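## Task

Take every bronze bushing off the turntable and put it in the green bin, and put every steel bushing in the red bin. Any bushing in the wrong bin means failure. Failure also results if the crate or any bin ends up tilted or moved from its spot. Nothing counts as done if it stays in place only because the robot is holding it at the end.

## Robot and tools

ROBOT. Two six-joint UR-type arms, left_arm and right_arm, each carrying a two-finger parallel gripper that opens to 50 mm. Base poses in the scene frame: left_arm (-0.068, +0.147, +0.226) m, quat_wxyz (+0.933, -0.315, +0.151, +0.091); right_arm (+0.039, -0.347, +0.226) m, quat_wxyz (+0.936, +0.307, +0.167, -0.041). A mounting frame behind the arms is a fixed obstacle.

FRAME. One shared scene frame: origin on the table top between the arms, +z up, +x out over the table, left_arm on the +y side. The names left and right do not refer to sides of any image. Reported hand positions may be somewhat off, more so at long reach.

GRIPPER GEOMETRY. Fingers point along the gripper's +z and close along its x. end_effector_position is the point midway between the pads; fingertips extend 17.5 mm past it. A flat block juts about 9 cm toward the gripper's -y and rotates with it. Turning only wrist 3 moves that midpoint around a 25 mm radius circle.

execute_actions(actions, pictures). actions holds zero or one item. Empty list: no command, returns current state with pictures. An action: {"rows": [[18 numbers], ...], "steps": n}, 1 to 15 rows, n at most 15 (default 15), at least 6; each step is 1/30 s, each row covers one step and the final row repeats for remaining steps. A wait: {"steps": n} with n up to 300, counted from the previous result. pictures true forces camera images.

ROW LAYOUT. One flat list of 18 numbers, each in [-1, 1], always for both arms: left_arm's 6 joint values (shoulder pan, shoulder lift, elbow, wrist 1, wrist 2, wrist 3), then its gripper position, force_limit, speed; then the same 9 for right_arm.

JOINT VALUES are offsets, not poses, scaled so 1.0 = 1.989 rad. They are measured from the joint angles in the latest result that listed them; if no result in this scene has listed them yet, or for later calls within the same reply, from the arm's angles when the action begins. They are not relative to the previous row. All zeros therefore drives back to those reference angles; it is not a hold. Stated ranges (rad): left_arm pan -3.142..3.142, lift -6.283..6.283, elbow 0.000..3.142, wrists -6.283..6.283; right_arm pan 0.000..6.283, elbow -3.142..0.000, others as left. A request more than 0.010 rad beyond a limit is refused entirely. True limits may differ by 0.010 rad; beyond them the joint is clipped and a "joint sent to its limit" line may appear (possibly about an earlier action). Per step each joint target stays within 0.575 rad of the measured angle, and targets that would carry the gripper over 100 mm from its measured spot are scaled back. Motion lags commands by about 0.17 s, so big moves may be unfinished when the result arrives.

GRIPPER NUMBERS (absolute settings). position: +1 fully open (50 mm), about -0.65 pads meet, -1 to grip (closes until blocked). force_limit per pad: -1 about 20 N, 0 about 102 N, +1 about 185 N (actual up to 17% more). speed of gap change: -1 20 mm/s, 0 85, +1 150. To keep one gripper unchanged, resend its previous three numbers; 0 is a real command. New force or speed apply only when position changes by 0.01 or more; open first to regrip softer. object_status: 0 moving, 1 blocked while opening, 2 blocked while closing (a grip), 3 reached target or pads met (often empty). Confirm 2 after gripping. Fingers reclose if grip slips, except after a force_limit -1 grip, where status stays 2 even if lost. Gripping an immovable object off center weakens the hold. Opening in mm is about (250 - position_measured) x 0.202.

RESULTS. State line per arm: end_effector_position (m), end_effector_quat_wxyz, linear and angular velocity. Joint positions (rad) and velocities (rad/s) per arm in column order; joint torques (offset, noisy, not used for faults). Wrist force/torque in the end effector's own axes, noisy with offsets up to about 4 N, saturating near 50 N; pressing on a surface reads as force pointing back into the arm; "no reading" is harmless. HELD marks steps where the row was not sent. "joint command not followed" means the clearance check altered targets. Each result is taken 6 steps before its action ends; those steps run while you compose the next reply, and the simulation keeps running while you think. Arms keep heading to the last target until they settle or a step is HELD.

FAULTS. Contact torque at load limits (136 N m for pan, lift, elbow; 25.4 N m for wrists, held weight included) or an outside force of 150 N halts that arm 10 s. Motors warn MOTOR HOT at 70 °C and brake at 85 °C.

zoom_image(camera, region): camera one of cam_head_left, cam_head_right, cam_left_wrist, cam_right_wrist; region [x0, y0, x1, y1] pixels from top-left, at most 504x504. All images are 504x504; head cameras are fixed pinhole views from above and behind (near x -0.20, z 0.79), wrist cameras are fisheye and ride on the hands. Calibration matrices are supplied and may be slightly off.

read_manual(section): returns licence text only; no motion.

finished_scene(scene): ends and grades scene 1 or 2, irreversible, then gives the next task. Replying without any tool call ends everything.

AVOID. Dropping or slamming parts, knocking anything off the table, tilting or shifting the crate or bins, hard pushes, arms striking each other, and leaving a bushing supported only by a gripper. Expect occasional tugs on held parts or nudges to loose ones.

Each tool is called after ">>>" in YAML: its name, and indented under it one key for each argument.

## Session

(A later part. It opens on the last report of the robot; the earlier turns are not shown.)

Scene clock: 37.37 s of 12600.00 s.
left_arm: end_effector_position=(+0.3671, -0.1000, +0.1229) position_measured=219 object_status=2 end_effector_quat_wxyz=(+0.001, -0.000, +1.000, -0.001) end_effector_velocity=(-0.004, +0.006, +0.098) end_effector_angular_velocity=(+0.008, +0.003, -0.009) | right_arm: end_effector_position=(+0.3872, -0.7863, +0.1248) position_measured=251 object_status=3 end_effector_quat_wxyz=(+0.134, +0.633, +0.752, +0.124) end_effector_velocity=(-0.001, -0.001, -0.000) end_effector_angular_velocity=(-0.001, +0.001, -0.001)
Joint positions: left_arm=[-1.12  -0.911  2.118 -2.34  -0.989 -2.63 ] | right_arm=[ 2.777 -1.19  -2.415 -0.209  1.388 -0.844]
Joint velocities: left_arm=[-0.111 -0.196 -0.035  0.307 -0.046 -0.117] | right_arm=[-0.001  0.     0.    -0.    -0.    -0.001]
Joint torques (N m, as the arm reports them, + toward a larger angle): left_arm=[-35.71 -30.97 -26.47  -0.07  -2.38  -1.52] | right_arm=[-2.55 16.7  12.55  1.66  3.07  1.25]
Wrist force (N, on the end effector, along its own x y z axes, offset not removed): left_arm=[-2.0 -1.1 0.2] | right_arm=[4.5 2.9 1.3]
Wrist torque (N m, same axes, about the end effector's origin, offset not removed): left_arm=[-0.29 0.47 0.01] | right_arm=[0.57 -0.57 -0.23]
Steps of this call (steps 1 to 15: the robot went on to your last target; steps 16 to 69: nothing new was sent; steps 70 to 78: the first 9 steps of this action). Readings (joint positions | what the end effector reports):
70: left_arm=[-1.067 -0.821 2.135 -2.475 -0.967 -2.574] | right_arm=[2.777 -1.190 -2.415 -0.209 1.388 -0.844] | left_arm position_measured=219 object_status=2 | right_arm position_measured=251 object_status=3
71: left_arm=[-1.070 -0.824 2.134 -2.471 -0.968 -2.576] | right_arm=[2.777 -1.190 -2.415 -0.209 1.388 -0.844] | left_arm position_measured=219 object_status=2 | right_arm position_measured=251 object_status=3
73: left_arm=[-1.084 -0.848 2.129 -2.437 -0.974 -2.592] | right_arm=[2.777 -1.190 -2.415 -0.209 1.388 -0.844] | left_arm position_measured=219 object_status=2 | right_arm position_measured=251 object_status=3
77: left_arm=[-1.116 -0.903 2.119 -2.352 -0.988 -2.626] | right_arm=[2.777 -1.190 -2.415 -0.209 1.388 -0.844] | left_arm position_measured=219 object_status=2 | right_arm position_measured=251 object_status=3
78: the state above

>>> execute_actions:
  actions:
    - {"rows": [[0.2167, -0.2958, 0.0223, 0.1158, 0.0616, 0.2609, -1, -0.4, 0.3, 0, 0, 0, 0, 0, 0, -1, -1, 0]], "steps": 15}

>>> execute_actions:
  actions:
    - {"steps": 30}
  pictures: true

Scene clock: 38.73 s of 12600.00 s.
left_arm: end_effector_position=(+0.4162, -0.0001, +0.1460) position_measured=219 object_status=2 end_effector_quat_wxyz=(-0.003, +0.004, +1.000, -0.005) end_effector_velocity=(+0.173, +0.437, +0.043) end_effector_angular_velocity=(-0.051, +0.007, +0.008) | right_arm: end_effector_position=(+0.3872, -0.7863, +0.1248) position_measured=251 object_status=3 end_effector_quat_wxyz=(+0.134, +0.633, +0.752, +0.124) end_effector_velocity=(+0.000, -0.000, +0.000) end_effector_angular_velocity=(-0.001, +0.000, +0.001)
Joint positions: left_arm=[-0.98  -1.126  2.131 -2.229 -0.947 -2.464] | right_arm=[ 2.777 -1.19  -2.415 -0.209  1.388 -0.844]
Joint velocities: left_arm=[ 0.638 -0.809  0.068  0.265  0.18   0.757] | right_arm=[-0.    -0.     0.001 -0.001 -0.    -0.001]
Joint torques (N m, as the arm reports them, + toward a larger angle): left_arm=[ -8.21 -40.04  -4.84   0.82   2.19   3.72] | right_arm=[-3.2  16.01 12.19  1.62  3.22  1.17]
Wrist force (N, on the end effector, along its own x y z axes, offset not removed): left_arm=[-2.3 -0.5 2.0] | right_arm=[3.7 0.7 1.1]
Wrist torque (N m, same axes, about the end effector's origin, offset not removed): left_arm=[-0.06 0.49 0.02] | right_arm=[0.07 -0.50 -0.09]
Steps of this call (steps 1 to 6: the last 6 steps of your previous action; steps 7 to 30: the robot went on to your last target; steps 31 to 32: nothing new was sent; steps 33 to 41: the first 9 steps of this action). Readings (joint positions | what the end effector reports):
33: left_arm=[-1.134 -0.936 2.113 -2.300 -0.995 -2.645] | right_arm=[2.777 -1.190 -2.415 -0.209 1.388 -0.844] | left_arm position_measured=219 object_status=2 | right_arm position_measured=251 object_status=3
34: left_arm=[-1.130 -0.940 2.114 -2.296 -0.992 -2.641] | right_arm=[2.777 -1.190 -2.415 -0.209 1.388 -0.844] | left_arm position_measured=219 object_status=2 | right_arm position_measured=251 object_status=3
36: left_arm=[-1.091 -0.985 2.120 -2.276 -0.979 -2.597] | right_arm=[2.777 -1.190 -2.415 -0.209 1.388 -0.844] | left_arm position_measured=219 object_status=2 | right_arm position_measured=251 object_status=3
40: left_arm=[-1.001 -1.099 2.129 -2.238 -0.953 -2.490] | right_arm=[2.777 -1.190 -2.415 -0.209 1.388 -0.844] | left_arm position_measured=219 object_status=2 | right_arm position_measured=251 object_status=3
41: the state above

Scene clock: 39.73 s of 12600.00 s.
left_arm: end_effector_position=(+0.4504, +0.2190, +0.1601) position_measured=219 object_status=2 end_effector_quat_wxyz=(+0.000, +0.000, +1.000, -0.001) end_effector_velocity=(-0.000, +0.003, -0.000) end_effector_angular_velocity=(+0.001, +0.000, +0.000) | right_arm: end_effector_position=(+0.3872, -0.7863, +0.1248) position_measured=251 object_status=3 end_effector_quat_wxyz=(+0.134, +0.633, +0.752, +0.124) end_effector_velocity=(+0.000, +0.001, -0.000) end_effector_angular_velocity=(+0.002, +0.000, +0.001)
Joint positions: left_arm=[-0.69  -1.498  2.162 -2.11  -0.867 -2.112] | right_arm=[ 2.777 -1.19  -2.415 -0.209  1.388 -0.844]
Joint velocities: left_arm=[ 0.004 -0.004  0.001  0.001  0.001  0.004] | right_arm=[ 0.001 -0.001 -0.001 -0.     0.001  0.   ]
Joint torques (N m, as the arm reports them, + toward a larger angle): left_arm=[-10.55 -25.89  -7.76  -0.21   1.49   1.38] | right_arm=[-2.29 16.47 12.54  1.62  3.05  1.28]
Wrist force (N, on the end effector, along its own x y z axes, offset not removed): left_arm=[-1.0 -1.0 1.1] | right_arm=[-0.9 -3.4 -1.7]
Wrist torque (N m, same axes, about the end effector's origin, offset not removed): left_arm=[-0.25 0.32 -0.10] | right_arm=[-0.80 0.11 -0.06]
Kept back: nothing.
Steps of this call (steps 1 to 6: the last 6 steps of your previous action; steps 7 to 30: the robot went on to your last target). Readings (joint positions | what the end effector reports):
1: left_arm=[-0.958 -1.153 2.134 -2.220 -0.941 -2.438] | right_arm=[2.777 -1.190 -2.415 -0.209 1.388 -0.844] | left_arm position_measured=219 object_status=2 | right_arm position_measured=251 object_status=3
2: left_arm=[-0.937 -1.180 2.136 -2.211 -0.935 -2.412] | right_arm=[2.777 -1.190 -2.415 -0.209 1.388 -0.844] | left_arm position_measured=219 object_status=2 | right_arm position_measured=251 object_status=3
4: left_arm=[-0.895 -1.234 2.141 -2.194 -0.923 -2.362] | right_arm=[2.777 -1.190 -2.415 -0.209 1.388 -0.844] | left_arm position_measured=219 object_status=2 | right_arm position_measured=251 object_status=3
8: left_arm=[-0.812 -1.340 2.149 -2.159 -0.900 -2.261] | right_arm=[2.777 -1.190 -2.415 -0.209 1.388 -0.844] | left_arm position_measured=219 object_status=2 | right_arm position_measured=251 object_status=3
30: the state above
camera_calibration (this result's frames):
cam_left_wrist: T_world_to_cam=[[-0.998412, 0.0544807, -0.014316, 0.444653], [0.0496182, 0.970884, 0.234357, -0.26398], [0.0266671, 0.233275, -0.972045, 0.238103], [0, 0, 0, 1]] pos_world=[0.450696, 0.176525, 0.299678]
cam_right_wrist: T_world_to_cam=[[-0.195885, 0.979786, -0.0405898, 0.850497], [0.770676, 0.179409, 0.61145, -0.234369], [0.606373, 0.0884923, -0.790241, 0.0819952], [0, 0, 0, 1]] pos_world=[0.297502, -0.798514, 0.242622]

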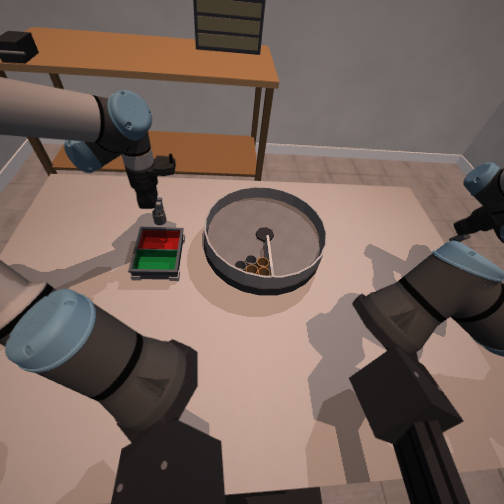

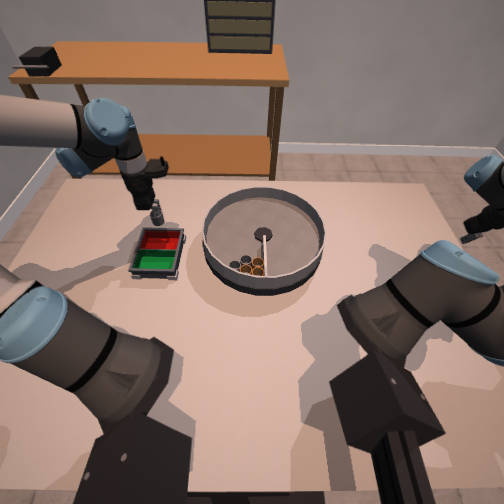

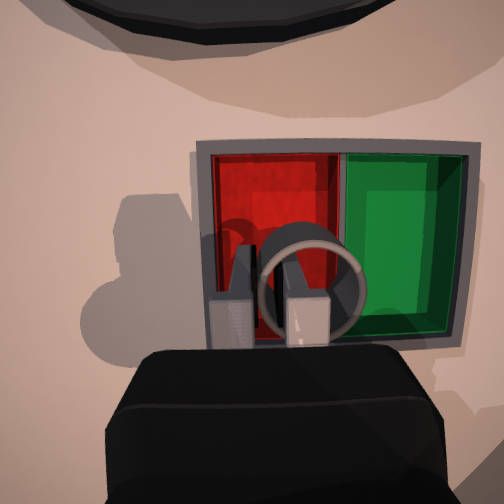

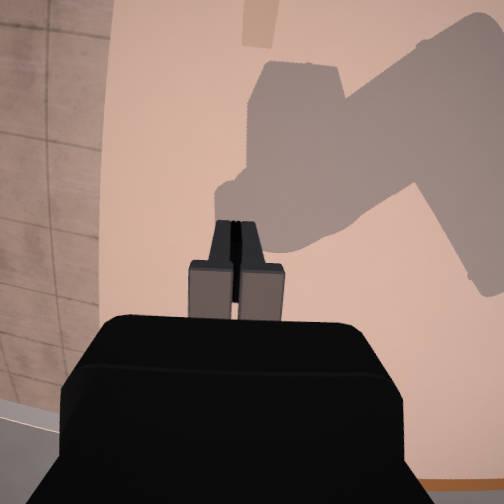

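>>> zoom_image:
  camera: "cam_left_wrist"
  region: [180, 120, 500, 360]

Region (180, 120, 500, 360) of cam_left_wrist's 504x504 image, scaled by 1.575, with more detail than that image has; it fills the top 378 rows of this view, and the rest is white.

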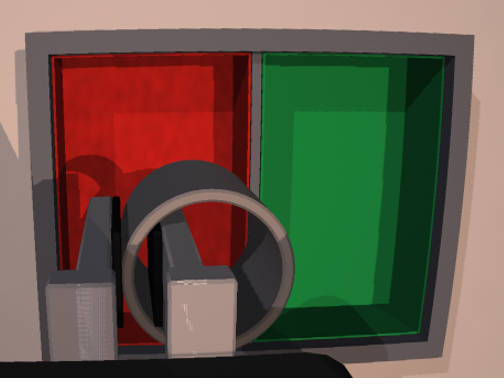

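>>> execute_actions:
  actions:
    - {"rows": [[0.0232, 0.051, 0.02, -0.09, 0.0021, 0.03, -1, -0.4, 0.3, 0, 0, 0, 0, 0, 0, -1, -1, 0], [0.0232, 0.051, 0.02, -0.09, 0.0021, 0.03, -1, -0.4, 0.3, 0, 0, 0, 0, 0, 0, -1, -1, 0], [0.0464, 0.1019, 0.0397, -0.1811, 0.0042, 0.0607, -1, -0.4, 0.3, 0, 0, 0, 0, 0, 0, -1, -1, 0]], "steps": 15}

>>> execute_actions:
  actions:
    - {"steps": 15}
  pictures: true

Scene clock: 43.80 s of 12600.00 s.
left_arm: end_effector_position=(+0.4412, +0.2025, +0.0892) position_measured=219 object_status=2 end_effector_quat_wxyz=(-0.005, +0.005, +1.000, +0.002) end_effector_velocity=(-0.002, -0.040, -0.150) end_effector_angular_velocity=(-0.033, -0.071, +0.068) | right_arm: end_effector_position=(+0.3872, -0.7863, +0.1248) position_measured=251 object_status=3 end_effector_quat_wxyz=(+0.134, +0.633, +0.752, +0.124) end_effector_velocity=(+0.000, +0.000, -0.000) end_effector_angular_velocity=(+0.001, +0.000, +0.001)
Joint positions: left_arm=[-0.617 -1.344  2.224 -2.373 -0.86  -2.018] | right_arm=[ 2.777 -1.19  -2.415 -0.209  1.388 -0.844]
Joint velocities: left_arm=[ 0.157  0.373  0.129 -0.741  0.013  0.206] | right_arm=[ 0.    -0.001 -0.     0.     0.     0.   ]
Joint torques (N m, as the arm reports them, + toward a larger angle): left_arm=[-13.86 -14.22  -8.07  -4.98   1.42   1.93] | right_arm=[-2.71 16.16 12.39  1.65  3.17  1.15]
Wrist force (N, on the end effector, along its own x y z axes, offset not removed): left_arm=[-2.5 -1.4 3.7] | right_arm=[-3.0 -2.0 -1.2]
Wrist torque (N m, same axes, about the end effector's origin, offset not removed): left_arm=[-0.13 0.50 -0.09] | right_arm=[-0.44 0.55 0.25]
Steps of this call (steps 1 to 15: the robot went on to your last target; steps 16 to 113: nothing new was sent; steps 114 to 122: the first 9 steps of this action). Readings (joint positions | what the end effector reports):
114: left_arm=[-0.689 -1.499 2.162 -2.109 -0.867 -2.111] | right_arm=[2.777 -1.190 -2.415 -0.209 1.388 -0.844] | left_arm position_measured=219 object_status=2 | right_arm position_measured=251 object_status=3
115: left_arm=[-0.685 -1.495 2.165 -2.114 -0.866 -2.107] | right_arm=[2.777 -1.190 -2.415 -0.209 1.388 -0.844] | left_arm position_measured=219 object_status=2 | right_arm position_measured=251 object_status=3
117: left_arm=[-0.667 -1.458 2.182 -2.164 -0.865 -2.083] | right_arm=[2.777 -1.190 -2.415 -0.209 1.388 -0.844] | left_arm position_measured=219 object_status=2 | right_arm position_measured=251 object_status=3
121: left_arm=[-0.623 -1.358 2.219 -2.345 -0.861 -2.026] | right_arm=[2.777 -1.190 -2.415 -0.209 1.388 -0.844] | left_arm position_measured=219 object_status=2 | right_arm position_measured=251 object_status=3
122: the state above

Scene clock: 44.30 s of 12600.00 s.
left_arm: end_effector_position=(+0.4405, +0.1979, +0.0705) position_measured=219 object_status=2 end_effector_quat_wxyz=(+0.000, +0.000, +1.000, -0.000) end_effector_velocity=(+0.000, -0.001, -0.003) end_effector_angular_velocity=(-0.001, -0.002, +0.003) | right_arm: end_effector_position=(+0.3872, -0.7863, +0.1248) position_measured=251 object_status=3 end_effector_quat_wxyz=(+0.134, +0.633, +0.752, +0.124) end_effector_velocity=(-0.000, -0.000, +0.000) end_effector_angular_velocity=(-0.001, +0.000, -0.000)
Joint positions: left_arm=[-0.598 -1.297  2.24  -2.468 -0.859 -1.992] | right_arm=[ 2.777 -1.19  -2.415 -0.209  1.388 -0.844]
Joint velocities: left_arm=[ 0.003  0.008  0.002 -0.015  0.     0.004] | right_arm=[-0.  0.  0.  0. -0. -0.]
Joint torques (N m, as the arm reports them, + toward a larger angle): left_arm=[-12.94  -9.35  -3.67  -4.4    1.42   1.54] | right_arm=[-2.59 16.47 12.94  1.65  3.01  1.26]
Wrist force (N, on the end effector, along its own x y z axes, offset not removed): left_arm=[0.0 -0.8 1.7] | right_arm=[-0.5 -2.6 0.1]
Wrist torque (N m, same axes, about the end effector's origin, offset not removed): left_arm=[-0.17 0.02 -0.07] | right_arm=[-0.54 0.31 -0.03]
Kept back: nothing.
Steps of this call (steps 1 to 6: the last 6 steps of your previous action; steps 7 to 15: the robot went on to your last target). Readings (joint positions | what the end effector reports):
1: left_arm=[-0.613 -1.333 2.228 -2.395 -0.860 -2.012] | right_arm=[2.777 -1.190 -2.415 -0.209 1.388 -0.844] | left_arm position_measured=219 object_status=2 | right_arm position_measured=251 object_status=3
2: left_arm=[-0.609 -1.324 2.231 -2.412 -0.860 -2.007] | right_arm=[2.777 -1.190 -2.415 -0.209 1.388 -0.844] | left_arm position_measured=219 object_status=2 | right_arm position_measured=251 object_status=3
4: left_arm=[-0.604 -1.313 2.235 -2.436 -0.859 -2.001] | right_arm=[2.777 -1.190 -2.415 -0.209 1.388 -0.844] | left_arm position_measured=219 object_status=2 | right_arm position_measured=251 object_status=3
8: left_arm=[-0.600 -1.302 2.239 -2.458 -0.859 -1.995] | right_arm=[2.777 -1.190 -2.415 -0.209 1.388 -0.844] | left_arm position_measured=219 object_status=2 | right_arm position_measured=251 object_status=3
15: the state above
camera_calibration (this result's frames):
cam_left_wrist: T_world_to_cam=[[-0.998415, 0.0544639, -0.0141724, 0.434577], [0.0496208, 0.970754, 0.234891, -0.221994], [0.026551, 0.233815, -0.971918, 0.156108], [0, 0, 0, 1]] pos_world=[0.440759, 0.155332, 0.210028]
cam_right_wrist: T_world_to_cam=[[-0.195885, 0.979786, -0.0405897, 0.850497], [0.770676, 0.179409, 0.61145, -0.234369], [0.606372, 0.0884925, -0.790241, 0.0819954], [0, 0, 0, 1]] pos_world=[0.297502, -0.798513, 0.242622]

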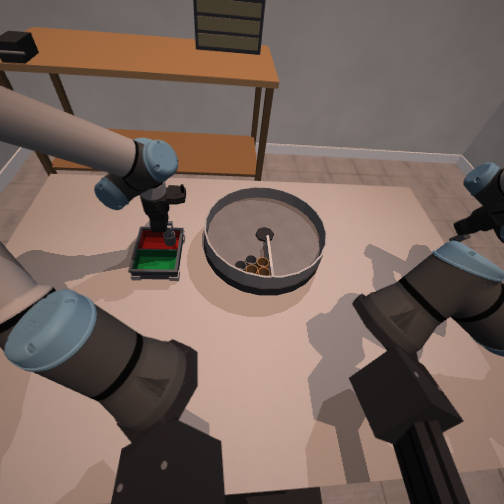

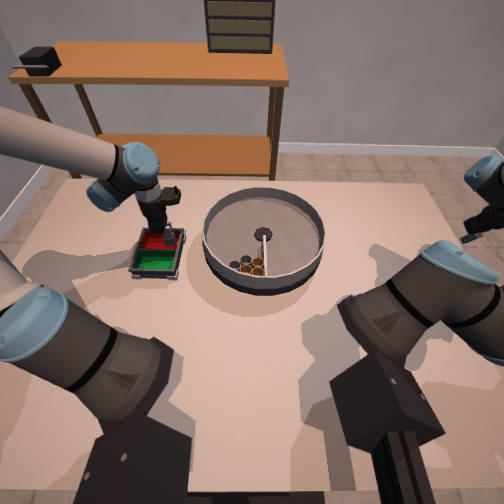

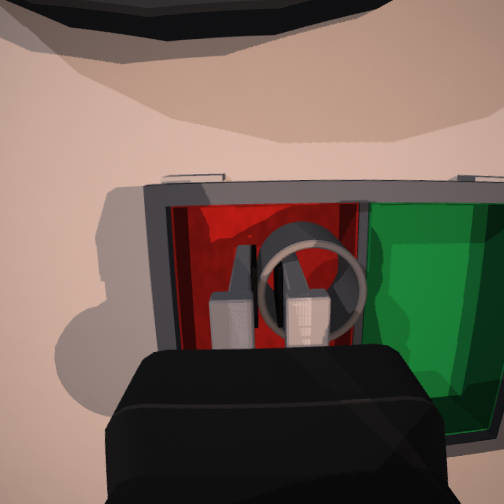

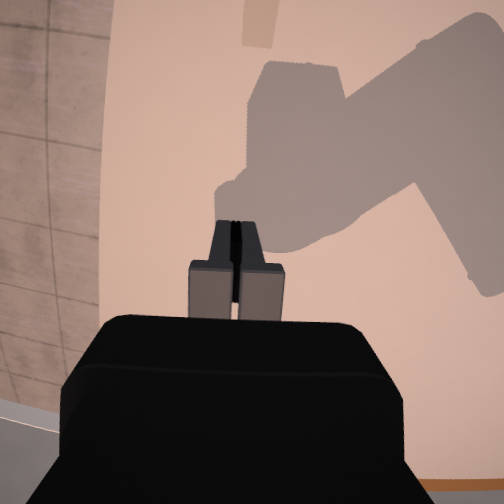

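>>> zoom_image:
  camera: "cam_left_wrist"
  region: [140, 160, 440, 360]

Region (140, 160, 440, 360) of cam_left_wrist's 504x504 image, scaled by 1.680, with more detail than that image has.

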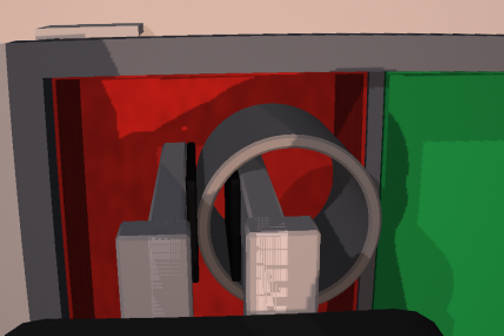

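>>> execute_actions:
  actions:
    - {"rows": [[-0.0007, 0.0032, -0.0037, 0.001, 0, -0.0009, -1, -0.4, 0.3, 0, 0, 0, 0, 0, 0, -1, -1, 0], [-0.0007, 0.0032, -0.0037, 0.001, 0, -0.0009, -1, -0.4, 0.3, 0, 0, 0, 0, 0, 0, -1, -1, 0], [-0.0007, 0.0032, -0.0037, 0.001, 0, -0.0009, -1, -0.4, 0.3, 0, 0, 0, 0, 0, 0, -1, -1, 0], [0.0066, 0.0158, -0.0034, -0.018, 0.0003, 0.0088, -1, -0.4, 0.3, 0, 0, 0, 0, 0, 0, -1, -1, 0], [0.0066, 0.0158, -0.0034, -0.018, 0.0003, 0.0088, -1, -0.4, 0.3, 0, 0, 0, 0, 0, 0, -1, -1, 0], [0.0139, 0.0284, -0.0031, -0.037, 0.0005, 0.0184, -1, -0.4, 0.3, 0, 0, 0, 0, 0, 0, -1, -1, 0], [0.0139, 0.0284, -0.0031, -0.037, 0.0005, 0.0184, -1, -0.4, 0.3, 0, 0, 0, 0, 0, 0, -1, -1, 0], [0.0212, 0.041, -0.0028, -0.0561, 0.0008, 0.0281, -1, -0.4, 0.3, 0, 0, 0, 0, 0, 0, -1, -1, 0]], "steps": 15}

>>> execute_actions:
  actions:
    - {"steps": 12}
  pictures: true

>>> zoom_image:
  camera: "cam_left_wrist"
  region: [140, 160, 440, 360]

Scene clock: 48.27 s of 12600.00 s.
left_arm: end_effector_position=(+0.4426, +0.1961, +0.0584) position_measured=219 object_status=2 end_effector_quat_wxyz=(-0.000, +0.001, +1.000, +0.000) end_effector_velocity=(-0.000, -0.002, -0.118) end_effector_angular_velocity=(+0.006, +0.014, -0.010) | right_arm: end_effector_position=(+0.3872, -0.7863, +0.1248) position_measured=251 object_status=3 end_effector_quat_wxyz=(+0.134, +0.633, +0.752, +0.124) end_effector_velocity=(-0.000, -0.000, +0.000) end_effector_angular_velocity=(-0.000, +0.000, -0.001)
Joint positions: left_arm=[-0.581 -1.262  2.235 -2.51  -0.858 -1.97 ] | right_arm=[ 2.777 -1.19  -2.415 -0.209  1.388 -0.844]
Joint velocities: left_arm=[ 0.168  0.296 -0.001 -0.419  0.006  0.218] | right_arm=[ 0.     0.    -0.    -0.    -0.001  0.001]
Joint torques (N m, as the arm reports them, + toward a larger angle): left_arm=[-10.59  -4.57 -23.26  -5.51   1.65   2.08] | right_arm=[-2.95 15.99 11.97  1.69  3.15  1.31]
Wrist force (N, on the end effector, along its own x y z axes, offset not removed): left_arm=[-1.0 -1.2 -0.3] | right_arm=[0.1 -0.8 2.2]
Wrist torque (N m, same axes, about the end effector's origin, offset not removed): left_arm=[-0.29 0.18 -0.05] | right_arm=[-0.11 -0.01 0.00]
Steps of this call (steps 1 to 15: the robot went on to your last target; steps 16 to 110: nothing new was sent; steps 111 to 119: the first 9 steps of this action). Readings (joint positions | what the end effector reports):
111: left_arm=[-0.597 -1.296 2.241 -2.470 -0.859 -1.991] | right_arm=[2.777 -1.190 -2.415 -0.209 1.388 -0.844] | left_arm position_measured=219 object_status=2 | right_arm position_measured=251 object_status=3
112: left_arm=[-0.597 -1.295 2.240 -2.470 -0.859 -1.991] | right_arm=[2.777 -1.190 -2.415 -0.209 1.388 -0.844] | left_arm position_measured=219 object_status=2 | right_arm position_measured=251 object_status=3
114: left_arm=[-0.598 -1.293 2.238 -2.468 -0.859 -1.992] | right_arm=[2.777 -1.190 -2.415 -0.209 1.388 -0.844] | left_arm position_measured=219 object_status=2 | right_arm position_measured=251 object_status=3
118: left_arm=[-0.587 -1.271 2.235 -2.497 -0.858 -1.977] | right_arm=[2.777 -1.190 -2.415 -0.209 1.388 -0.844] | left_arm position_measured=219 object_status=2 | right_arm position_measured=251 object_status=3
119: the state above

Scene clock: 48.67 s of 12600.00 s.
left_arm: end_effector_position=(+0.4430, +0.1957, +0.0411) position_measured=219 object_status=2 end_effector_quat_wxyz=(+0.000, +0.001, +1.000, +0.000) end_effector_velocity=(+0.001, -0.000, -0.006) end_effector_angular_velocity=(-0.001, -0.002, +0.001) | right_arm: end_effector_position=(+0.3872, -0.7863, +0.1248) position_measured=251 object_status=3 end_effector_quat_wxyz=(+0.134, +0.633, +0.752, +0.124) end_effector_velocity=(-0.000, -0.000, +0.000) end_effector_angular_velocity=(-0.000, -0.000, -0.001)
Joint positions: left_arm=[-0.557 -1.217  2.235 -2.576 -0.857 -1.937] | right_arm=[ 2.777 -1.19  -2.415 -0.209  1.388 -0.844]
Joint velocities: left_arm=[ 0.009  0.017 -0.003 -0.025  0.     0.012] | right_arm=[-0.     0.     0.     0.     0.     0.001]
Joint torques (N m, as the arm reports them, + toward a larger angle): left_arm=[-14.76 -12.72 -23.98  -4.34   1.36   1.49] | right_arm=[-2.14 16.17 12.77  1.68  3.17  1.25]
Wrist force (N, on the end effector, along its own x y z axes, offset not removed): left_arm=[-1.2 -1.3 0.8] | right_arm=[-1.1 -0.9 -0.7]
Wrist torque (N m, same axes, about the end effector's origin, offset not removed): left_arm=[-0.24 0.26 -0.02] | right_arm=[-0.23 0.39 -0.01]
Kept back: nothing.
Steps of this call (steps 1 to 6: the last 6 steps of your previous action; steps 7 to 12: the robot went on to your last target). Readings (joint positions | what the end effector reports):
1: left_arm=[-0.576 -1.252 2.235 -2.524 -0.858 -1.963] | right_arm=[2.777 -1.190 -2.415 -0.209 1.388 -0.844] | left_arm position_measured=219 object_status=2 | right_arm position_measured=251 object_status=3
2: left_arm=[-0.572 -1.244 2.235 -2.536 -0.858 -1.957] | right_arm=[2.777 -1.190 -2.415 -0.209 1.388 -0.844] | left_arm position_measured=219 object_status=2 | right_arm position_measured=251 object_status=3
4: left_arm=[-0.565 -1.232 2.235 -2.554 -0.858 -1.949] | right_arm=[2.777 -1.190 -2.415 -0.209 1.388 -0.844] | left_arm position_measured=219 object_status=2 | right_arm position_measured=251 object_status=3
8: left_arm=[-0.559 -1.221 2.235 -2.570 -0.857 -1.940] | right_arm=[2.777 -1.190 -2.415 -0.209 1.388 -0.844] | left_arm position_measured=219 object_status=2 | right_arm position_measured=251 object_status=3
12: the state above
camera_calibration (this result's frames):
cam_left_wrist: T_world_to_cam=[[-0.998382, 0.0552015, -0.0136699, 0.436617], [0.0504413, 0.970585, 0.235414, -0.21344], [0.026263, 0.234344, -0.971799, 0.127974], [0, 0, 0, 1]] pos_world=[0.443316, 0.15307, 0.18058]
cam_right_wrist: T_world_to_cam=[[-0.195885, 0.979786, -0.0405899, 0.850497], [0.770676, 0.179409, 0.61145, -0.234369], [0.606372, 0.0884922, -0.790241, 0.0819952], [0, 0, 0, 1]] pos_world=[0.297502, -0.798513, 0.242622]

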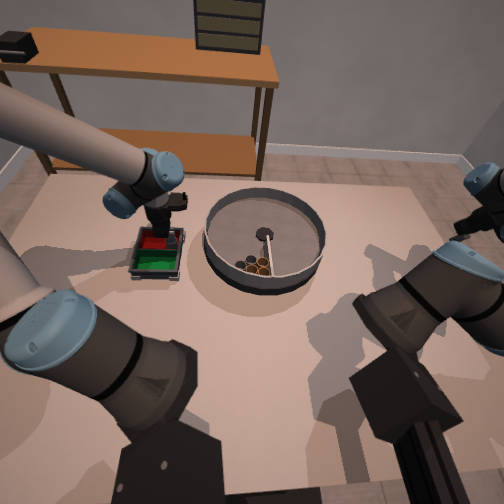

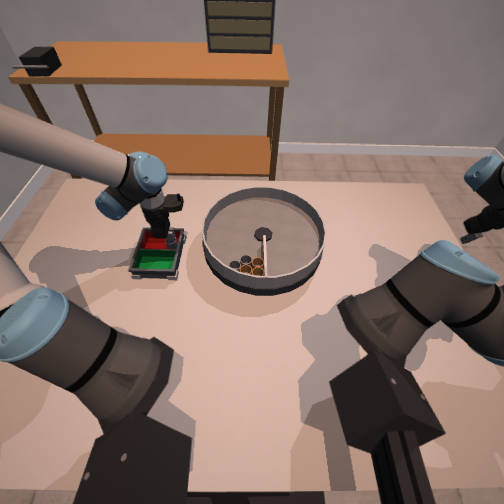

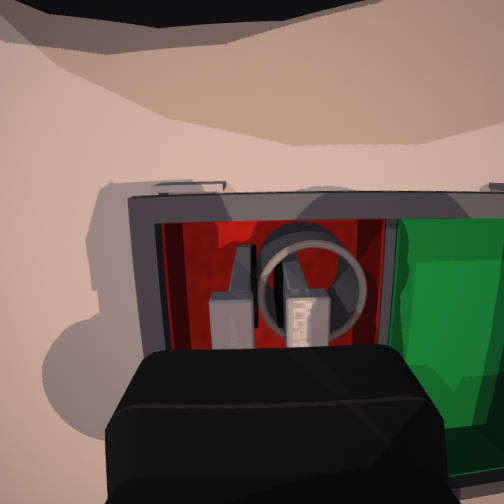

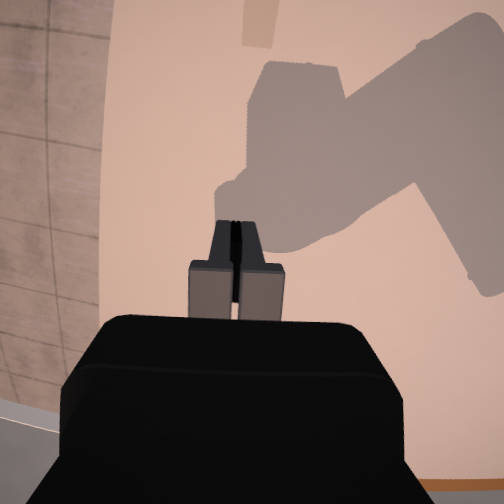

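Region (140, 160, 440, 360) of cam_left_wrist's 504x504 image, scaled by 1.680, with more detail than that image has.

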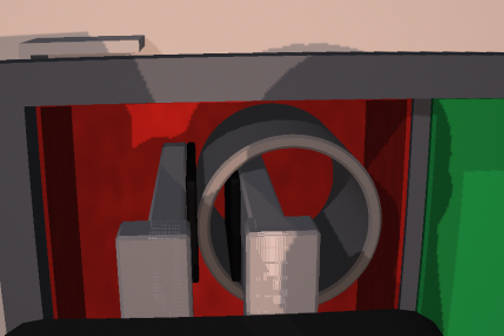

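>>> execute_actions:
  actions:
    - {"rows": [[0.0009, 0.0015, 0.0001, -0.0025, 0, 0.0012, -1, -0.4, 0.3, 0, 0, 0, 0, 0, 0, -1, -1, 0], [0.0009, 0.0015, 0.0001, -0.0025, 0, 0.0012, -1, -0.4, 0.3, 0, 0, 0, 0, 0, 0, -1, -1, 0], [0.0018, 0.003, 0.0002, -0.0049, 0.0001, 0.0024, -1, -0.4, 0.3, 0, 0, 0, 0, 0, 0, -1, -1, 0]], "steps": 9}

>>> execute_actions:
  actions:
    - {"steps": 8}

Scene clock: 49.77 s of 12600.00 s.
left_arm: end_effector_position=(+0.4430, +0.1957, +0.0401) position_measured=219 object_status=2 end_effector_quat_wxyz=(+0.000, +0.001, +1.000, +0.000) end_effector_velocity=(-0.000, +0.001, -0.003) end_effector_angular_velocity=(-0.000, +0.000, +0.001) | right_arm: end_effector_position=(+0.3872, -0.7863, +0.1248) position_measured=251 object_status=3 end_effector_quat_wxyz=(+0.134, +0.633, +0.752, +0.124) end_effector_velocity=(+0.000, +0.001, -0.000) end_effector_angular_velocity=(+0.002, -0.000, +0.002)
Joint positions: left_arm=[-0.555 -1.215  2.235 -2.58  -0.857 -1.936] | right_arm=[ 2.777 -1.19  -2.415 -0.209  1.388 -0.844]
Joint velocities: left_arm=[ 0.006  0.007  0.001 -0.012 -0.     0.006] | right_arm=[ 0.001 -0.001 -0.001 -0.     0.001  0.   ]
Joint torques (N m, as the arm reports them, + toward a larger angle): left_arm=[-12.4   -9.61 -18.24  -4.48   1.25   1.69] | right_arm=[-2.11 16.15 12.85  1.7   3.12  1.32]
Wrist force (N, on the end effector, along its own x y z axes, offset not removed): left_arm=[-0.7 -1.1 1.0] | right_arm=[0.3 1.7 2.4]
Wrist torque (N m, same axes, about the end effector's origin, offset not removed): left_arm=[-0.17 0.24 -0.07] | right_arm=[0.36 0.28 -0.01]
Steps of this call (steps 1 to 30: the robot went on to your last target; steps 31 to 33: the first 3 steps of this action). Readings (joint positions | what the end effector reports):
31: left_arm=[-0.556 -1.215 2.235 -2.579 -0.857 -1.936] | right_arm=[2.777 -1.190 -2.415 -0.209 1.388 -0.844] | left_arm position_measured=219 object_status=2 | right_arm position_measured=251 object_status=3
32: left_arm=[-0.556 -1.215 2.235 -2.580 -0.857 -1.936] | right_arm=[2.777 -1.190 -2.415 -0.209 1.388 -0.844] | left_arm position_measured=219 object_status=2 | right_arm position_measured=251 object_status=3
33: the state above

Scene clock: 50.03 s of 12600.00 s.
left_arm: end_effector_position=(+0.4429, +0.1958, +0.0389) position_measured=219 object_status=2 end_effector_quat_wxyz=(+0.000, +0.001, +1.000, +0.000) end_effector_velocity=(-0.001, +0.000, -0.002) end_effector_angular_velocity=(+0.000, +0.001, -0.000) | right_arm: end_effector_position=(+0.3872, -0.7863, +0.1248) position_measured=251 object_status=3 end_effector_quat_wxyz=(+0.134, +0.633, +0.752, +0.124) end_effector_velocity=(+0.000, +0.001, +0.000) end_effector_angular_velocity=(+0.001, -0.001, +0.001)
Joint positions: left_arm=[-0.554 -1.212  2.235 -2.585 -0.857 -1.933] | right_arm=[ 2.777 -1.19  -2.415 -0.209  1.388 -0.844]
Joint velocities: left_arm=[ 0.003  0.004  0.002 -0.008  0.     0.004] | right_arm=[ 0.001  0.001 -0.001  0.     0.001 -0.   ]
Joint torques (N m, as the arm reports them, + toward a larger angle): left_arm=[-14.41 -13.32   0.19  -4.21   1.51   1.59] | right_arm=[-2.82 15.89 12.14  1.76  3.05  1.27]
Wrist force (N, on the end effector, along its own x y z axes, offset not removed): left_arm=[-1.8 -1.1 1.5] | right_arm=[-4.2 1.8 -0.7]
Wrist torque (N m, same axes, about the end effector's origin, offset not removed): left_arm=[-0.26 0.41 0.02] | right_arm=[0.35 0.96 -0.03]
Kept back: nothing.
Steps of this call (steps 1 to 6: the last 6 steps of your previous action; steps 7 to 8: the robot went on to your last target). Readings (joint positions | what the end effector reports):
1: left_arm=[-0.555 -1.214 2.235 -2.581 -0.857 -1.935] | right_arm=[2.777 -1.190 -2.415 -0.209 1.388 -0.844] | left_arm position_measured=219 object_status=2 | right_arm position_measured=251 object_status=3
2: left_arm=[-0.555 -1.214 2.235 -2.582 -0.857 -1.935] | right_arm=[2.777 -1.190 -2.415 -0.209 1.388 -0.844] | left_arm position_measured=219 object_status=2 | right_arm position_measured=251 object_status=3
4: left_arm=[-0.554 -1.213 2.235 -2.583 -0.857 -1.934] | right_arm=[2.777 -1.190 -2.415 -0.209 1.388 -0.844] | left_arm position_measured=219 object_status=2 | right_arm position_measured=251 object_status=3
8: the state above

>>> execute_actions:
  actions:
    - {"rows": [[0.0009, 0.0015, 0.0001, -0.0025, 0, 0.0012, -1, -0.4, 0.3, 0, 0, 0, 0, 0, 0, -1, -1, 0], [0.0009, 0.0015, 0.0001, -0.0025, 0, 0.0012, -1, -0.4, 0.3, 0, 0, 0, 0, 0, 0, -1, -1, 0], [0.0018, 0.003, 0.0002, -0.0049, 0.0001, 0.0024, -1, -0.4, 0.3, 0, 0, 0, 0, 0, 0, -1, -1, 0]], "steps": 12}

Scene clock: 50.43 s of 12600.00 s.
left_arm: end_effector_position=(+0.4428, +0.1959, +0.0374) position_measured=219 object_status=2 end_effector_quat_wxyz=(+0.000, +0.000, +1.000, +0.000) end_effector_velocity=(-0.001, +0.000, -0.008) end_effector_angular_velocity=(+0.001, -0.000, -0.000) | right_arm: end_effector_position=(+0.3872, -0.7863, +0.1248) position_measured=251 object_status=3 end_effector_quat_wxyz=(+0.134, +0.633, +0.752, +0.124) end_effector_velocity=(+0.000, +0.000, -0.000) end_effector_angular_velocity=(+0.001, -0.001, +0.002)
Joint positions: left_arm=[-0.551 -1.208  2.235 -2.591 -0.857 -1.93 ] | right_arm=[ 2.777 -1.19  -2.415 -0.209  1.388 -0.844]
Joint velocities: left_arm=[ 0.011  0.019  0.001 -0.03   0.001  0.015] | right_arm=[ 0.001 -0.     0.    -0.     0.001 -0.001]
Joint torques (N m, as the arm reports them, + toward a larger angle): left_arm=[-12.93 -12.18   0.26  -4.37   1.41   1.6 ] | right_arm=[-2.51 16.45 12.52  1.73  3.08  1.3 ]
Wrist force (N, on the end effector, along its own x y z axes, offset not removed): left_arm=[-0.6 -0.1 2.6] | right_arm=[4.4 0.4 7.2]
Wrist torque (N m, same axes, about the end effector's origin, offset not removed): left_arm=[-0.01 0.17 -0.04] | right_arm=[0.35 -0.62 0.26]
Steps of this call (steps 1 to 6: the robot went on to your last target; steps 7 to 12: the first 6 steps of this action). Readings (joint positions | what the end effector reports):
7: left_arm=[-0.553 -1.211 2.235 -2.586 -0.857 -1.933] | right_arm=[2.777 -1.190 -2.415 -0.209 1.388 -0.844] | left_arm position_measured=219 object_status=2 | right_arm position_measured=251 object_status=3
8: left_arm=[-0.553 -1.211 2.235 -2.586 -0.857 -1.933] | right_arm=[2.777 -1.190 -2.415 -0.209 1.388 -0.844] | left_arm position_measured=219 object_status=2 | right_arm position_measured=251 object_status=3
10: left_arm=[-0.552 -1.210 2.235 -2.588 -0.857 -1.932] | right_arm=[2.777 -1.190 -2.415 -0.209 1.388 -0.844] | left_arm position_measured=219 object_status=2 | right_arm position_measured=251 object_status=3
12: the state above

>>> execute_actions:
  actions:
    - {"rows": [[0.0004, 0.0007, 0, -0.0012, 0, 0.0006, -0.15, -0.4, 0.3, 0, 0, 0, 0, 0, 0, -1, -1, 0]], "steps": 12}
  pictures: true

Scene clock: 50.83 s of 12600.00 s.
left_arm: end_effector_position=(+0.4428, +0.1959, +0.0367) position_measured=175 object_status=0 end_effector_quat_wxyz=(+0.000, +0.000, +1.000, +0.000) end_effector_velocity=(+0.001, +0.000, +0.002) end_effector_angular_velocity=(-0.000, -0.001, +0.001) | right_arm: end_effector_position=(+0.3872, -0.7863, +0.1248) position_measured=251 object_status=3 end_effector_quat_wxyz=(+0.134, +0.633, +0.752, +0.124) end_effector_velocity=(+0.000, -0.001, +0.000) end_effector_angular_velocity=(-0.001, -0.000, -0.001)
Joint positions: left_arm=[-0.55  -1.207  2.236 -2.594 -0.857 -1.929] | right_arm=[ 2.777 -1.19  -2.415 -0.209  1.388 -0.844]
Joint velocities: left_arm=[-0.002 -0.003 -0.002  0.006  0.    -0.003] | right_arm=[-0.001  0.     0.001 -0.001  0.001 -0.001]
Joint torques (N m, as the arm reports them, + toward a larger angle): left_arm=[-30.68 -32.23  -9.74   0.28   0.39  -1.19] | right_arm=[-2.16 16.59 12.19  1.74  3.14  1.21]
Wrist force (N, on the end effector, along its own x y z axes, offset not removed): left_arm=[-1.2 -1.1 0.6] | right_arm=[-1.0 2.5 -1.0]
Wrist torque (N m, same axes, about the end effector's origin, offset not removed): left_arm=[-0.18 0.22 -0.03] | right_arm=[0.53 0.42 0.19]
Steps of this call (steps 1 to 6: the last 6 steps of your previous action; steps 7 to 12: the first 6 steps of this action). Readings (joint positions | what the end effector reports):
7: left_arm=[-0.550 -1.206 2.236 -2.594 -0.857 -1.929] | right_arm=[2.777 -1.190 -2.415 -0.209 1.388 -0.844] | left_arm position_measured=214 object_status=0 | right_arm position_measured=251 object_status=3
8: left_arm=[-0.550 -1.206 2.236 -2.594 -0.857 -1.929] | right_arm=[2.777 -1.190 -2.415 -0.209 1.388 -0.844] | left_arm position_measured=196 object_status=0 | right_arm position_measured=251 object_status=3
10: left_arm=[-0.550 -1.206 2.236 -2.594 -0.857 -1.929] | right_arm=[2.777 -1.190 -2.415 -0.209 1.388 -0.844] | left_arm position_measured=175 object_status=0 | right_arm position_measured=251 object_status=3
12: the state above
camera_calibration (this result's frames):
cam_left_wrist: T_world_to_cam=[[-0.998395, 0.0548319, -0.0141938, 0.436466], [0.0499554, 0.970577, 0.235554, -0.212373], [0.026692, 0.234466, -0.971758, 0.123417], [0, 0, 0, 1]] pos_world=[0.443081, 0.153255, 0.176152]
cam_right_wrist: T_world_to_cam=[[-0.195885, 0.979786, -0.0405898, 0.850497], [0.770676, 0.179409, 0.61145, -0.234369], [0.606372, 0.0884923, -0.790241, 0.0819952], [0, 0, 0, 1]] pos_world=[0.297502, -0.798513, 0.242622]

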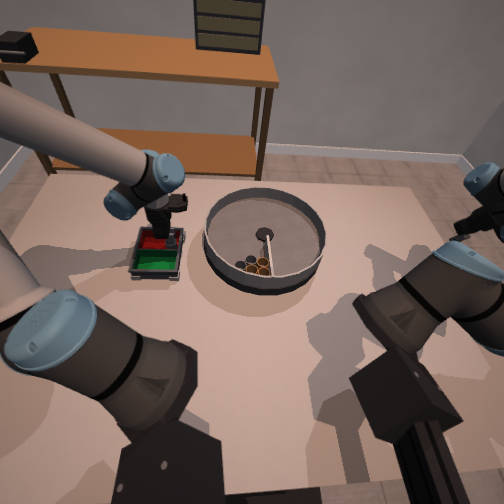

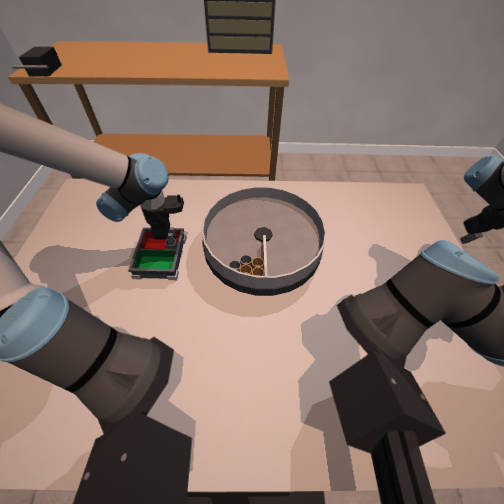

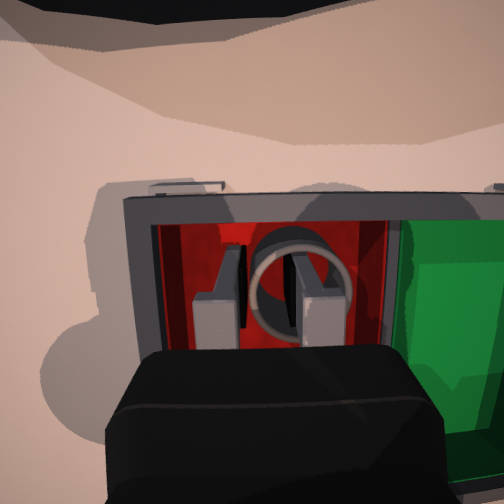

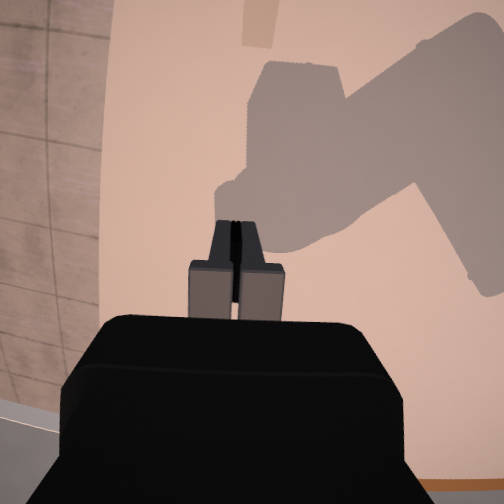

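>>> execute_actions:
  actions:
    - {"rows": [[-0.015, -0.025, -0.0017, 0.039, -0.0007, -0.019, -0.15, -0.4, 0.3, 0, 0, 0, 0, 0, 0, -1, -1, 0], [-0.03, -0.05, -0.0034, 0.078, -0.0014, -0.0385, -0.15, -0.4, 0.3, 0, 0, 0, 0, 0, 0, -1, -1, 0], [-0.0437, -0.0739, -0.005, 0.1166, -0.002, -0.0578, -0.15, -0.4, 0.3, 0, 0, 0, 0, 0, 0, -1, -1, 0]], "steps": 12}

Scene clock: 52.00 s of 12600.00 s.
left_arm: end_effector_position=(+0.4463, +0.1945, +0.0696) position_measured=175 object_status=3 end_effector_quat_wxyz=(+0.003, -0.002, +1.000, -0.002) end_effector_velocity=(-0.016, +0.011, +0.214) end_effector_angular_velocity=(+0.017, +0.042, -0.034) | right_arm: end_effector_position=(+0.3872, -0.7863, +0.1248) position_measured=251 object_status=3 end_effector_quat_wxyz=(+0.134, +0.633, +0.752, +0.124) end_effector_velocity=(-0.000, -0.000, -0.000) end_effector_angular_velocity=(-0.001, +0.000, -0.000)
Joint positions: left_arm=[-0.597 -1.283  2.23  -2.481 -0.859 -1.989] | right_arm=[ 2.777 -1.19  -2.415 -0.209  1.388 -0.844]
Joint velocities: left_arm=[-0.306 -0.543 -0.033  0.898 -0.013 -0.408] | right_arm=[-0.001  0.     0.    -0.    -0.    -0.001]
Joint torques (N m, as the arm reports them, + toward a larger angle): left_arm=[-29.88 -25.49 -21.97   1.31  -2.55  -1.92] | right_arm=[-2.99 16.44 12.89  1.64  3.18  1.32]
Wrist force (N, on the end effector, along its own x y z axes, offset not removed): left_arm=[-2.4 -0.8 -2.8] | right_arm=[0.6 -3.0 2.5]
Wrist torque (N m, same axes, about the end effector's origin, offset not removed): left_arm=[-0.17 0.48 0.00] | right_arm=[-0.46 0.04 0.29]
Steps of this call (steps 1 to 6: the last 6 steps of your previous action; steps 7 to 15: the robot went on to your last target; steps 16 to 29: nothing new was sent; steps 30 to 35: the first 6 steps of this action). Readings (joint positions | what the end effector reports):
30: left_arm=[-0.551 -1.207 2.235 -2.593 -0.857 -1.929] | right_arm=[2.777 -1.190 -2.415 -0.209 1.388 -0.844] | left_arm position_measured=175 object_status=3 | right_arm position_measured=251 object_status=3
31: left_arm=[-0.554 -1.211 2.235 -2.588 -0.857 -1.933] | right_arm=[2.777 -1.190 -2.415 -0.209 1.388 -0.844] | left_arm position_measured=175 object_status=3 | right_arm position_measured=251 object_status=3
33: left_arm=[-0.573 -1.240 2.233 -2.547 -0.858 -1.956] | right_arm=[2.777 -1.190 -2.415 -0.209 1.388 -0.844] | left_arm position_measured=175 object_status=3 | right_arm position_measured=251 object_status=3
35: the state above

>>> execute_actions:
  actions:
    - {"rows": [[-0.0463, -0.1087, -0.034, 0.1867, -0.0037, -0.0614, 0.01, -0.4, 0.3, 0, 0, 0, 0, 0, 0, -1, -1, 0], [-0.0463, -0.1087, -0.034, 0.1867, -0.0037, -0.0614, 0.01, -0.4, 0.3, 0, 0, 0, 0, 0, 0, -1, -1, 0], [-0.0463, -0.1087, -0.034, 0.1867, -0.0037, -0.0614, 0.01, -0.4, 0.3, 0, 0, 0, 0, 0, 0, -1, -1, 0], [-0.0463, -0.1087, -0.034, 0.1867, -0.0037, -0.0614, 0.01, -0.4, 0.3, 0, 0, 0, 0, 0, 0, -1, -1, 0], [-0.0463, -0.1087, -0.034, 0.1867, -0.0037, -0.0614, 0.01, -0.4, 0.3, 0, 0, 0, 0, 0, 0, -1, -1, 0], [-0.0463, -0.1087, -0.034, 0.1867, -0.0037, -0.0614, 0.01, -0.4, 0.3, 0, 0, 0, 0, 0, 0, -1, -1, 0], [-0.0463, -0.1087, -0.034, 0.1867, -0.0037, -0.0614, 0.01, -0.4, 0.3, 0, 0, 0, 0, 0, 0, -1, -1, 0], [-0.2866, 0.1548, -0.0662, 0.1277, -0.0763, -0.3474, 0.01, -0.4, 0.3, 0, 0, 0, 0, 0, 0, -1, -1, 0]], "steps": 15}

>>> execute_actions:
  actions:
    - {"steps": 36}
  pictures: true

Scene clock: 53.07 s of 12600.00 s.
left_arm: end_effector_position=(+0.4534, +0.2097, +0.1503) position_measured=151 object_status=3 end_effector_quat_wxyz=(+0.005, -0.004, +1.000, -0.004) end_effector_velocity=(+0.031, -0.175, +0.116) end_effector_angular_velocity=(-0.196, -0.051, +0.046) | right_arm: end_effector_position=(+0.3872, -0.7863, +0.1248) position_measured=251 object_status=3 end_effector_quat_wxyz=(+0.134, +0.633, +0.752, +0.124) end_effector_velocity=(+0.001, +0.000, +0.000) end_effector_angular_velocity=(-0.000, -0.001, +0.001)
Joint positions: left_arm=[-0.685 -1.467  2.172 -2.17  -0.869 -2.105] | right_arm=[ 2.777 -1.19  -2.415 -0.209  1.388 -0.844]
Joint velocities: left_arm=[-0.328  0.037 -0.114  0.165 -0.178 -0.353] | right_arm=[ 0.002 -0.     0.     0.    -0.001 -0.   ]
Joint torques (N m, as the arm reports them, + toward a larger angle): left_arm=[-71.46  40.46 -25.1   -1.71  -5.33  -4.27] | right_arm=[-2.57 16.3  13.11  1.85  3.11  1.46]
Wrist force (N, on the end effector, along its own x y z axes, offset not removed): left_arm=[1.2 8.8 0.2] | right_arm=[-1.0 -1.3 1.1]
Wrist torque (N m, same axes, about the end effector's origin, offset not removed): left_arm=[0.94 -0.06 -0.09] | right_arm=[-0.33 0.17 0.23]
Steps of this call (steps 1 to 6: the last 6 steps of your previous action; steps 7 to 23: the robot went on to your last target; steps 24 to 32: the first 9 steps of this action). Readings (joint positions | what the end effector reports):
24: left_arm=[-0.637 -1.354 2.226 -2.362 -0.861 -2.044] | right_arm=[2.777 -1.190 -2.415 -0.209 1.388 -0.844] | left_arm position_measured=170 object_status=0 | right_arm position_measured=251 object_status=3
25: left_arm=[-0.641 -1.358 2.222 -2.357 -0.862 -2.048] | right_arm=[2.777 -1.190 -2.415 -0.209 1.388 -0.844] | left_arm position_measured=156 object_status=0 | right_arm position_measured=251 object_status=3
27: left_arm=[-0.658 -1.398 2.200 -2.307 -0.863 -2.070] | right_arm=[2.777 -1.190 -2.415 -0.209 1.388 -0.844] | left_arm position_measured=151 object_status=0 | right_arm position_measured=251 object_status=3
31: left_arm=[-0.678 -1.463 2.176 -2.182 -0.865 -2.097] | right_arm=[2.777 -1.190 -2.415 -0.209 1.388 -0.844] | left_arm position_measured=151 object_status=0 | right_arm position_measured=251 object_status=3
32: the state above

Scene clock: 54.27 s of 12600.00 s.
left_arm: end_effector_position=(+0.3637, -0.1012, +0.1602) position_measured=151 object_status=3 end_effector_quat_wxyz=(+0.000, +0.000, +1.000, -0.001) end_effector_velocity=(-0.001, -0.003, +0.000) end_effector_angular_velocity=(+0.000, -0.000, +0.001) | right_arm: end_effector_position=(+0.3872, -0.7863, +0.1248) position_measured=251 object_status=3 end_effector_quat_wxyz=(+0.134, +0.633, +0.752, +0.124) end_effector_velocity=(+0.000, -0.001, +0.000) end_effector_angular_velocity=(-0.001, -0.001, -0.001)
Joint positions: left_arm=[-1.167 -0.976  2.098 -2.227 -1.011 -2.679] | right_arm=[ 2.777 -1.19  -2.415 -0.209  1.388 -0.844]
Joint velocities: left_arm=[-0.005  0.005 -0.002 -0.001 -0.002 -0.006] | right_arm=[-0.     0.     0.001  0.     0.     0.001]
Joint torques (N m, as the arm reports them, + toward a larger angle): left_arm=[-37.28 -11.28 -29.35  -4.72  -2.12  -1.51] | right_arm=[-2.37 15.79 11.64  1.64  3.05  1.19]
Wrist force (N, on the end effector, along its own x y z axes, offset not removed): left_arm=[-1.9 -1.6 -0.4] | right_arm=[-0.2 2.6 2.6]
Wrist torque (N m, same axes, about the end effector's origin, offset not removed): left_arm=[-0.28 0.46 -0.01] | right_arm=[0.46 0.24 0.31]
Kept back: nothing.
Steps of this call (steps 1 to 6: the last 6 steps of your previous action; steps 7 to 36: the robot went on to your last target). Readings (joint positions | what the end effector reports):
1: left_arm=[-0.703 -1.457 2.168 -2.170 -0.876 -2.124] | right_arm=[2.777 -1.190 -2.415 -0.209 1.388 -0.844] | left_arm position_measured=151 object_status=3 | right_arm position_measured=251 object_status=3
2: left_arm=[-0.727 -1.434 2.165 -2.174 -0.883 -2.151] | right_arm=[2.777 -1.190 -2.415 -0.209 1.388 -0.844] | left_arm position_measured=151 object_status=3 | right_arm position_measured=251 object_status=3
4: left_arm=[-0.773 -1.384 2.158 -2.180 -0.897 -2.206] | right_arm=[2.777 -1.190 -2.415 -0.209 1.388 -0.844] | left_arm position_measured=151 object_status=3 | right_arm position_measured=251 object_status=3
8: left_arm=[-0.863 -1.290 2.144 -2.191 -0.924 -2.314] | right_arm=[2.777 -1.190 -2.415 -0.209 1.388 -0.844] | left_arm position_measured=151 object_status=3 | right_arm position_measured=251 object_status=3
36: the state above
camera_calibration (this result's frames):
cam_left_wrist: T_world_to_cam=[[-0.998413, 0.054433, -0.0144158, 0.375484], [0.0495551, 0.970944, 0.234118, 0.0512888], [0.0267407, 0.233032, -0.972101, 0.315132], [0, 0, 0, 1]] pos_world=[0.36392, -0.143673, 0.299745]
cam_right_wrist: T_world_to_cam=[[-0.195885, 0.979786, -0.0405899, 0.850497], [0.770676, 0.179409, 0.61145, -0.234369], [0.606372, 0.0884924, -0.790241, 0.0819953], [0, 0, 0, 1]] pos_world=[0.297502, -0.798513, 0.242622]

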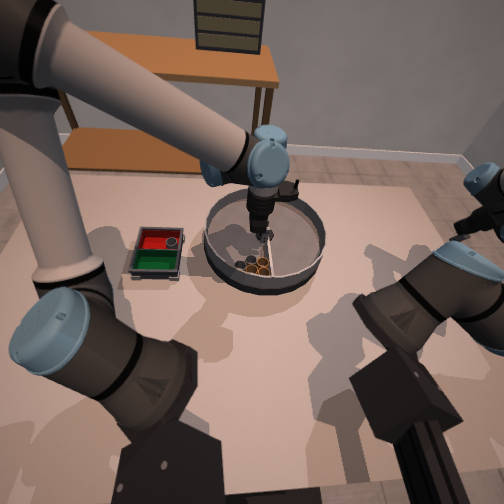

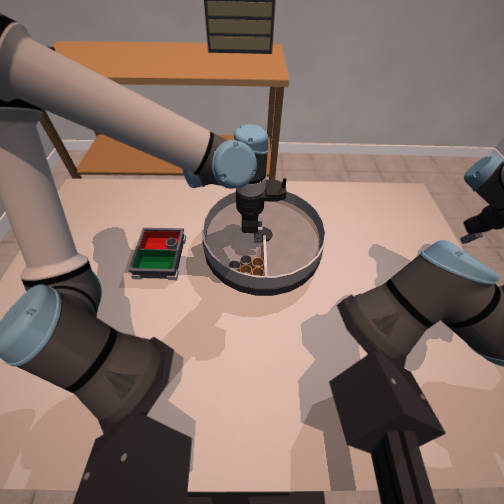

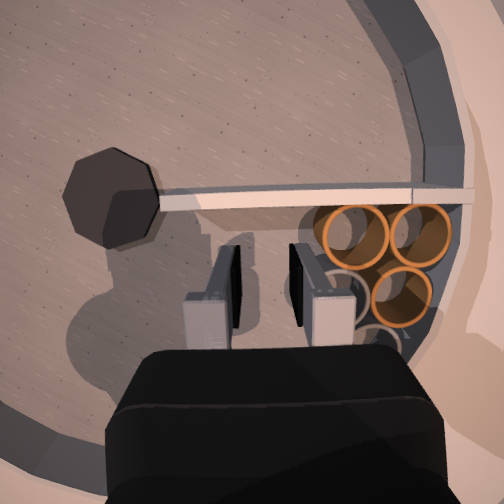

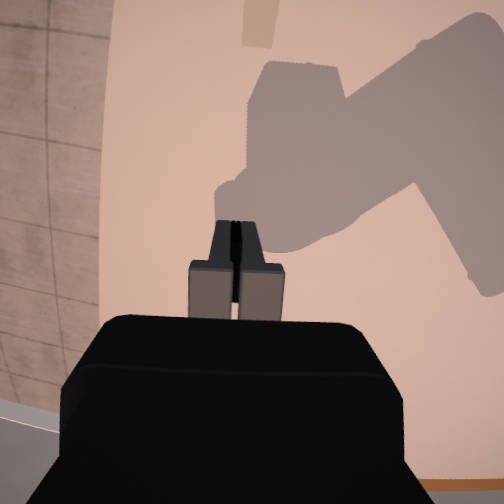

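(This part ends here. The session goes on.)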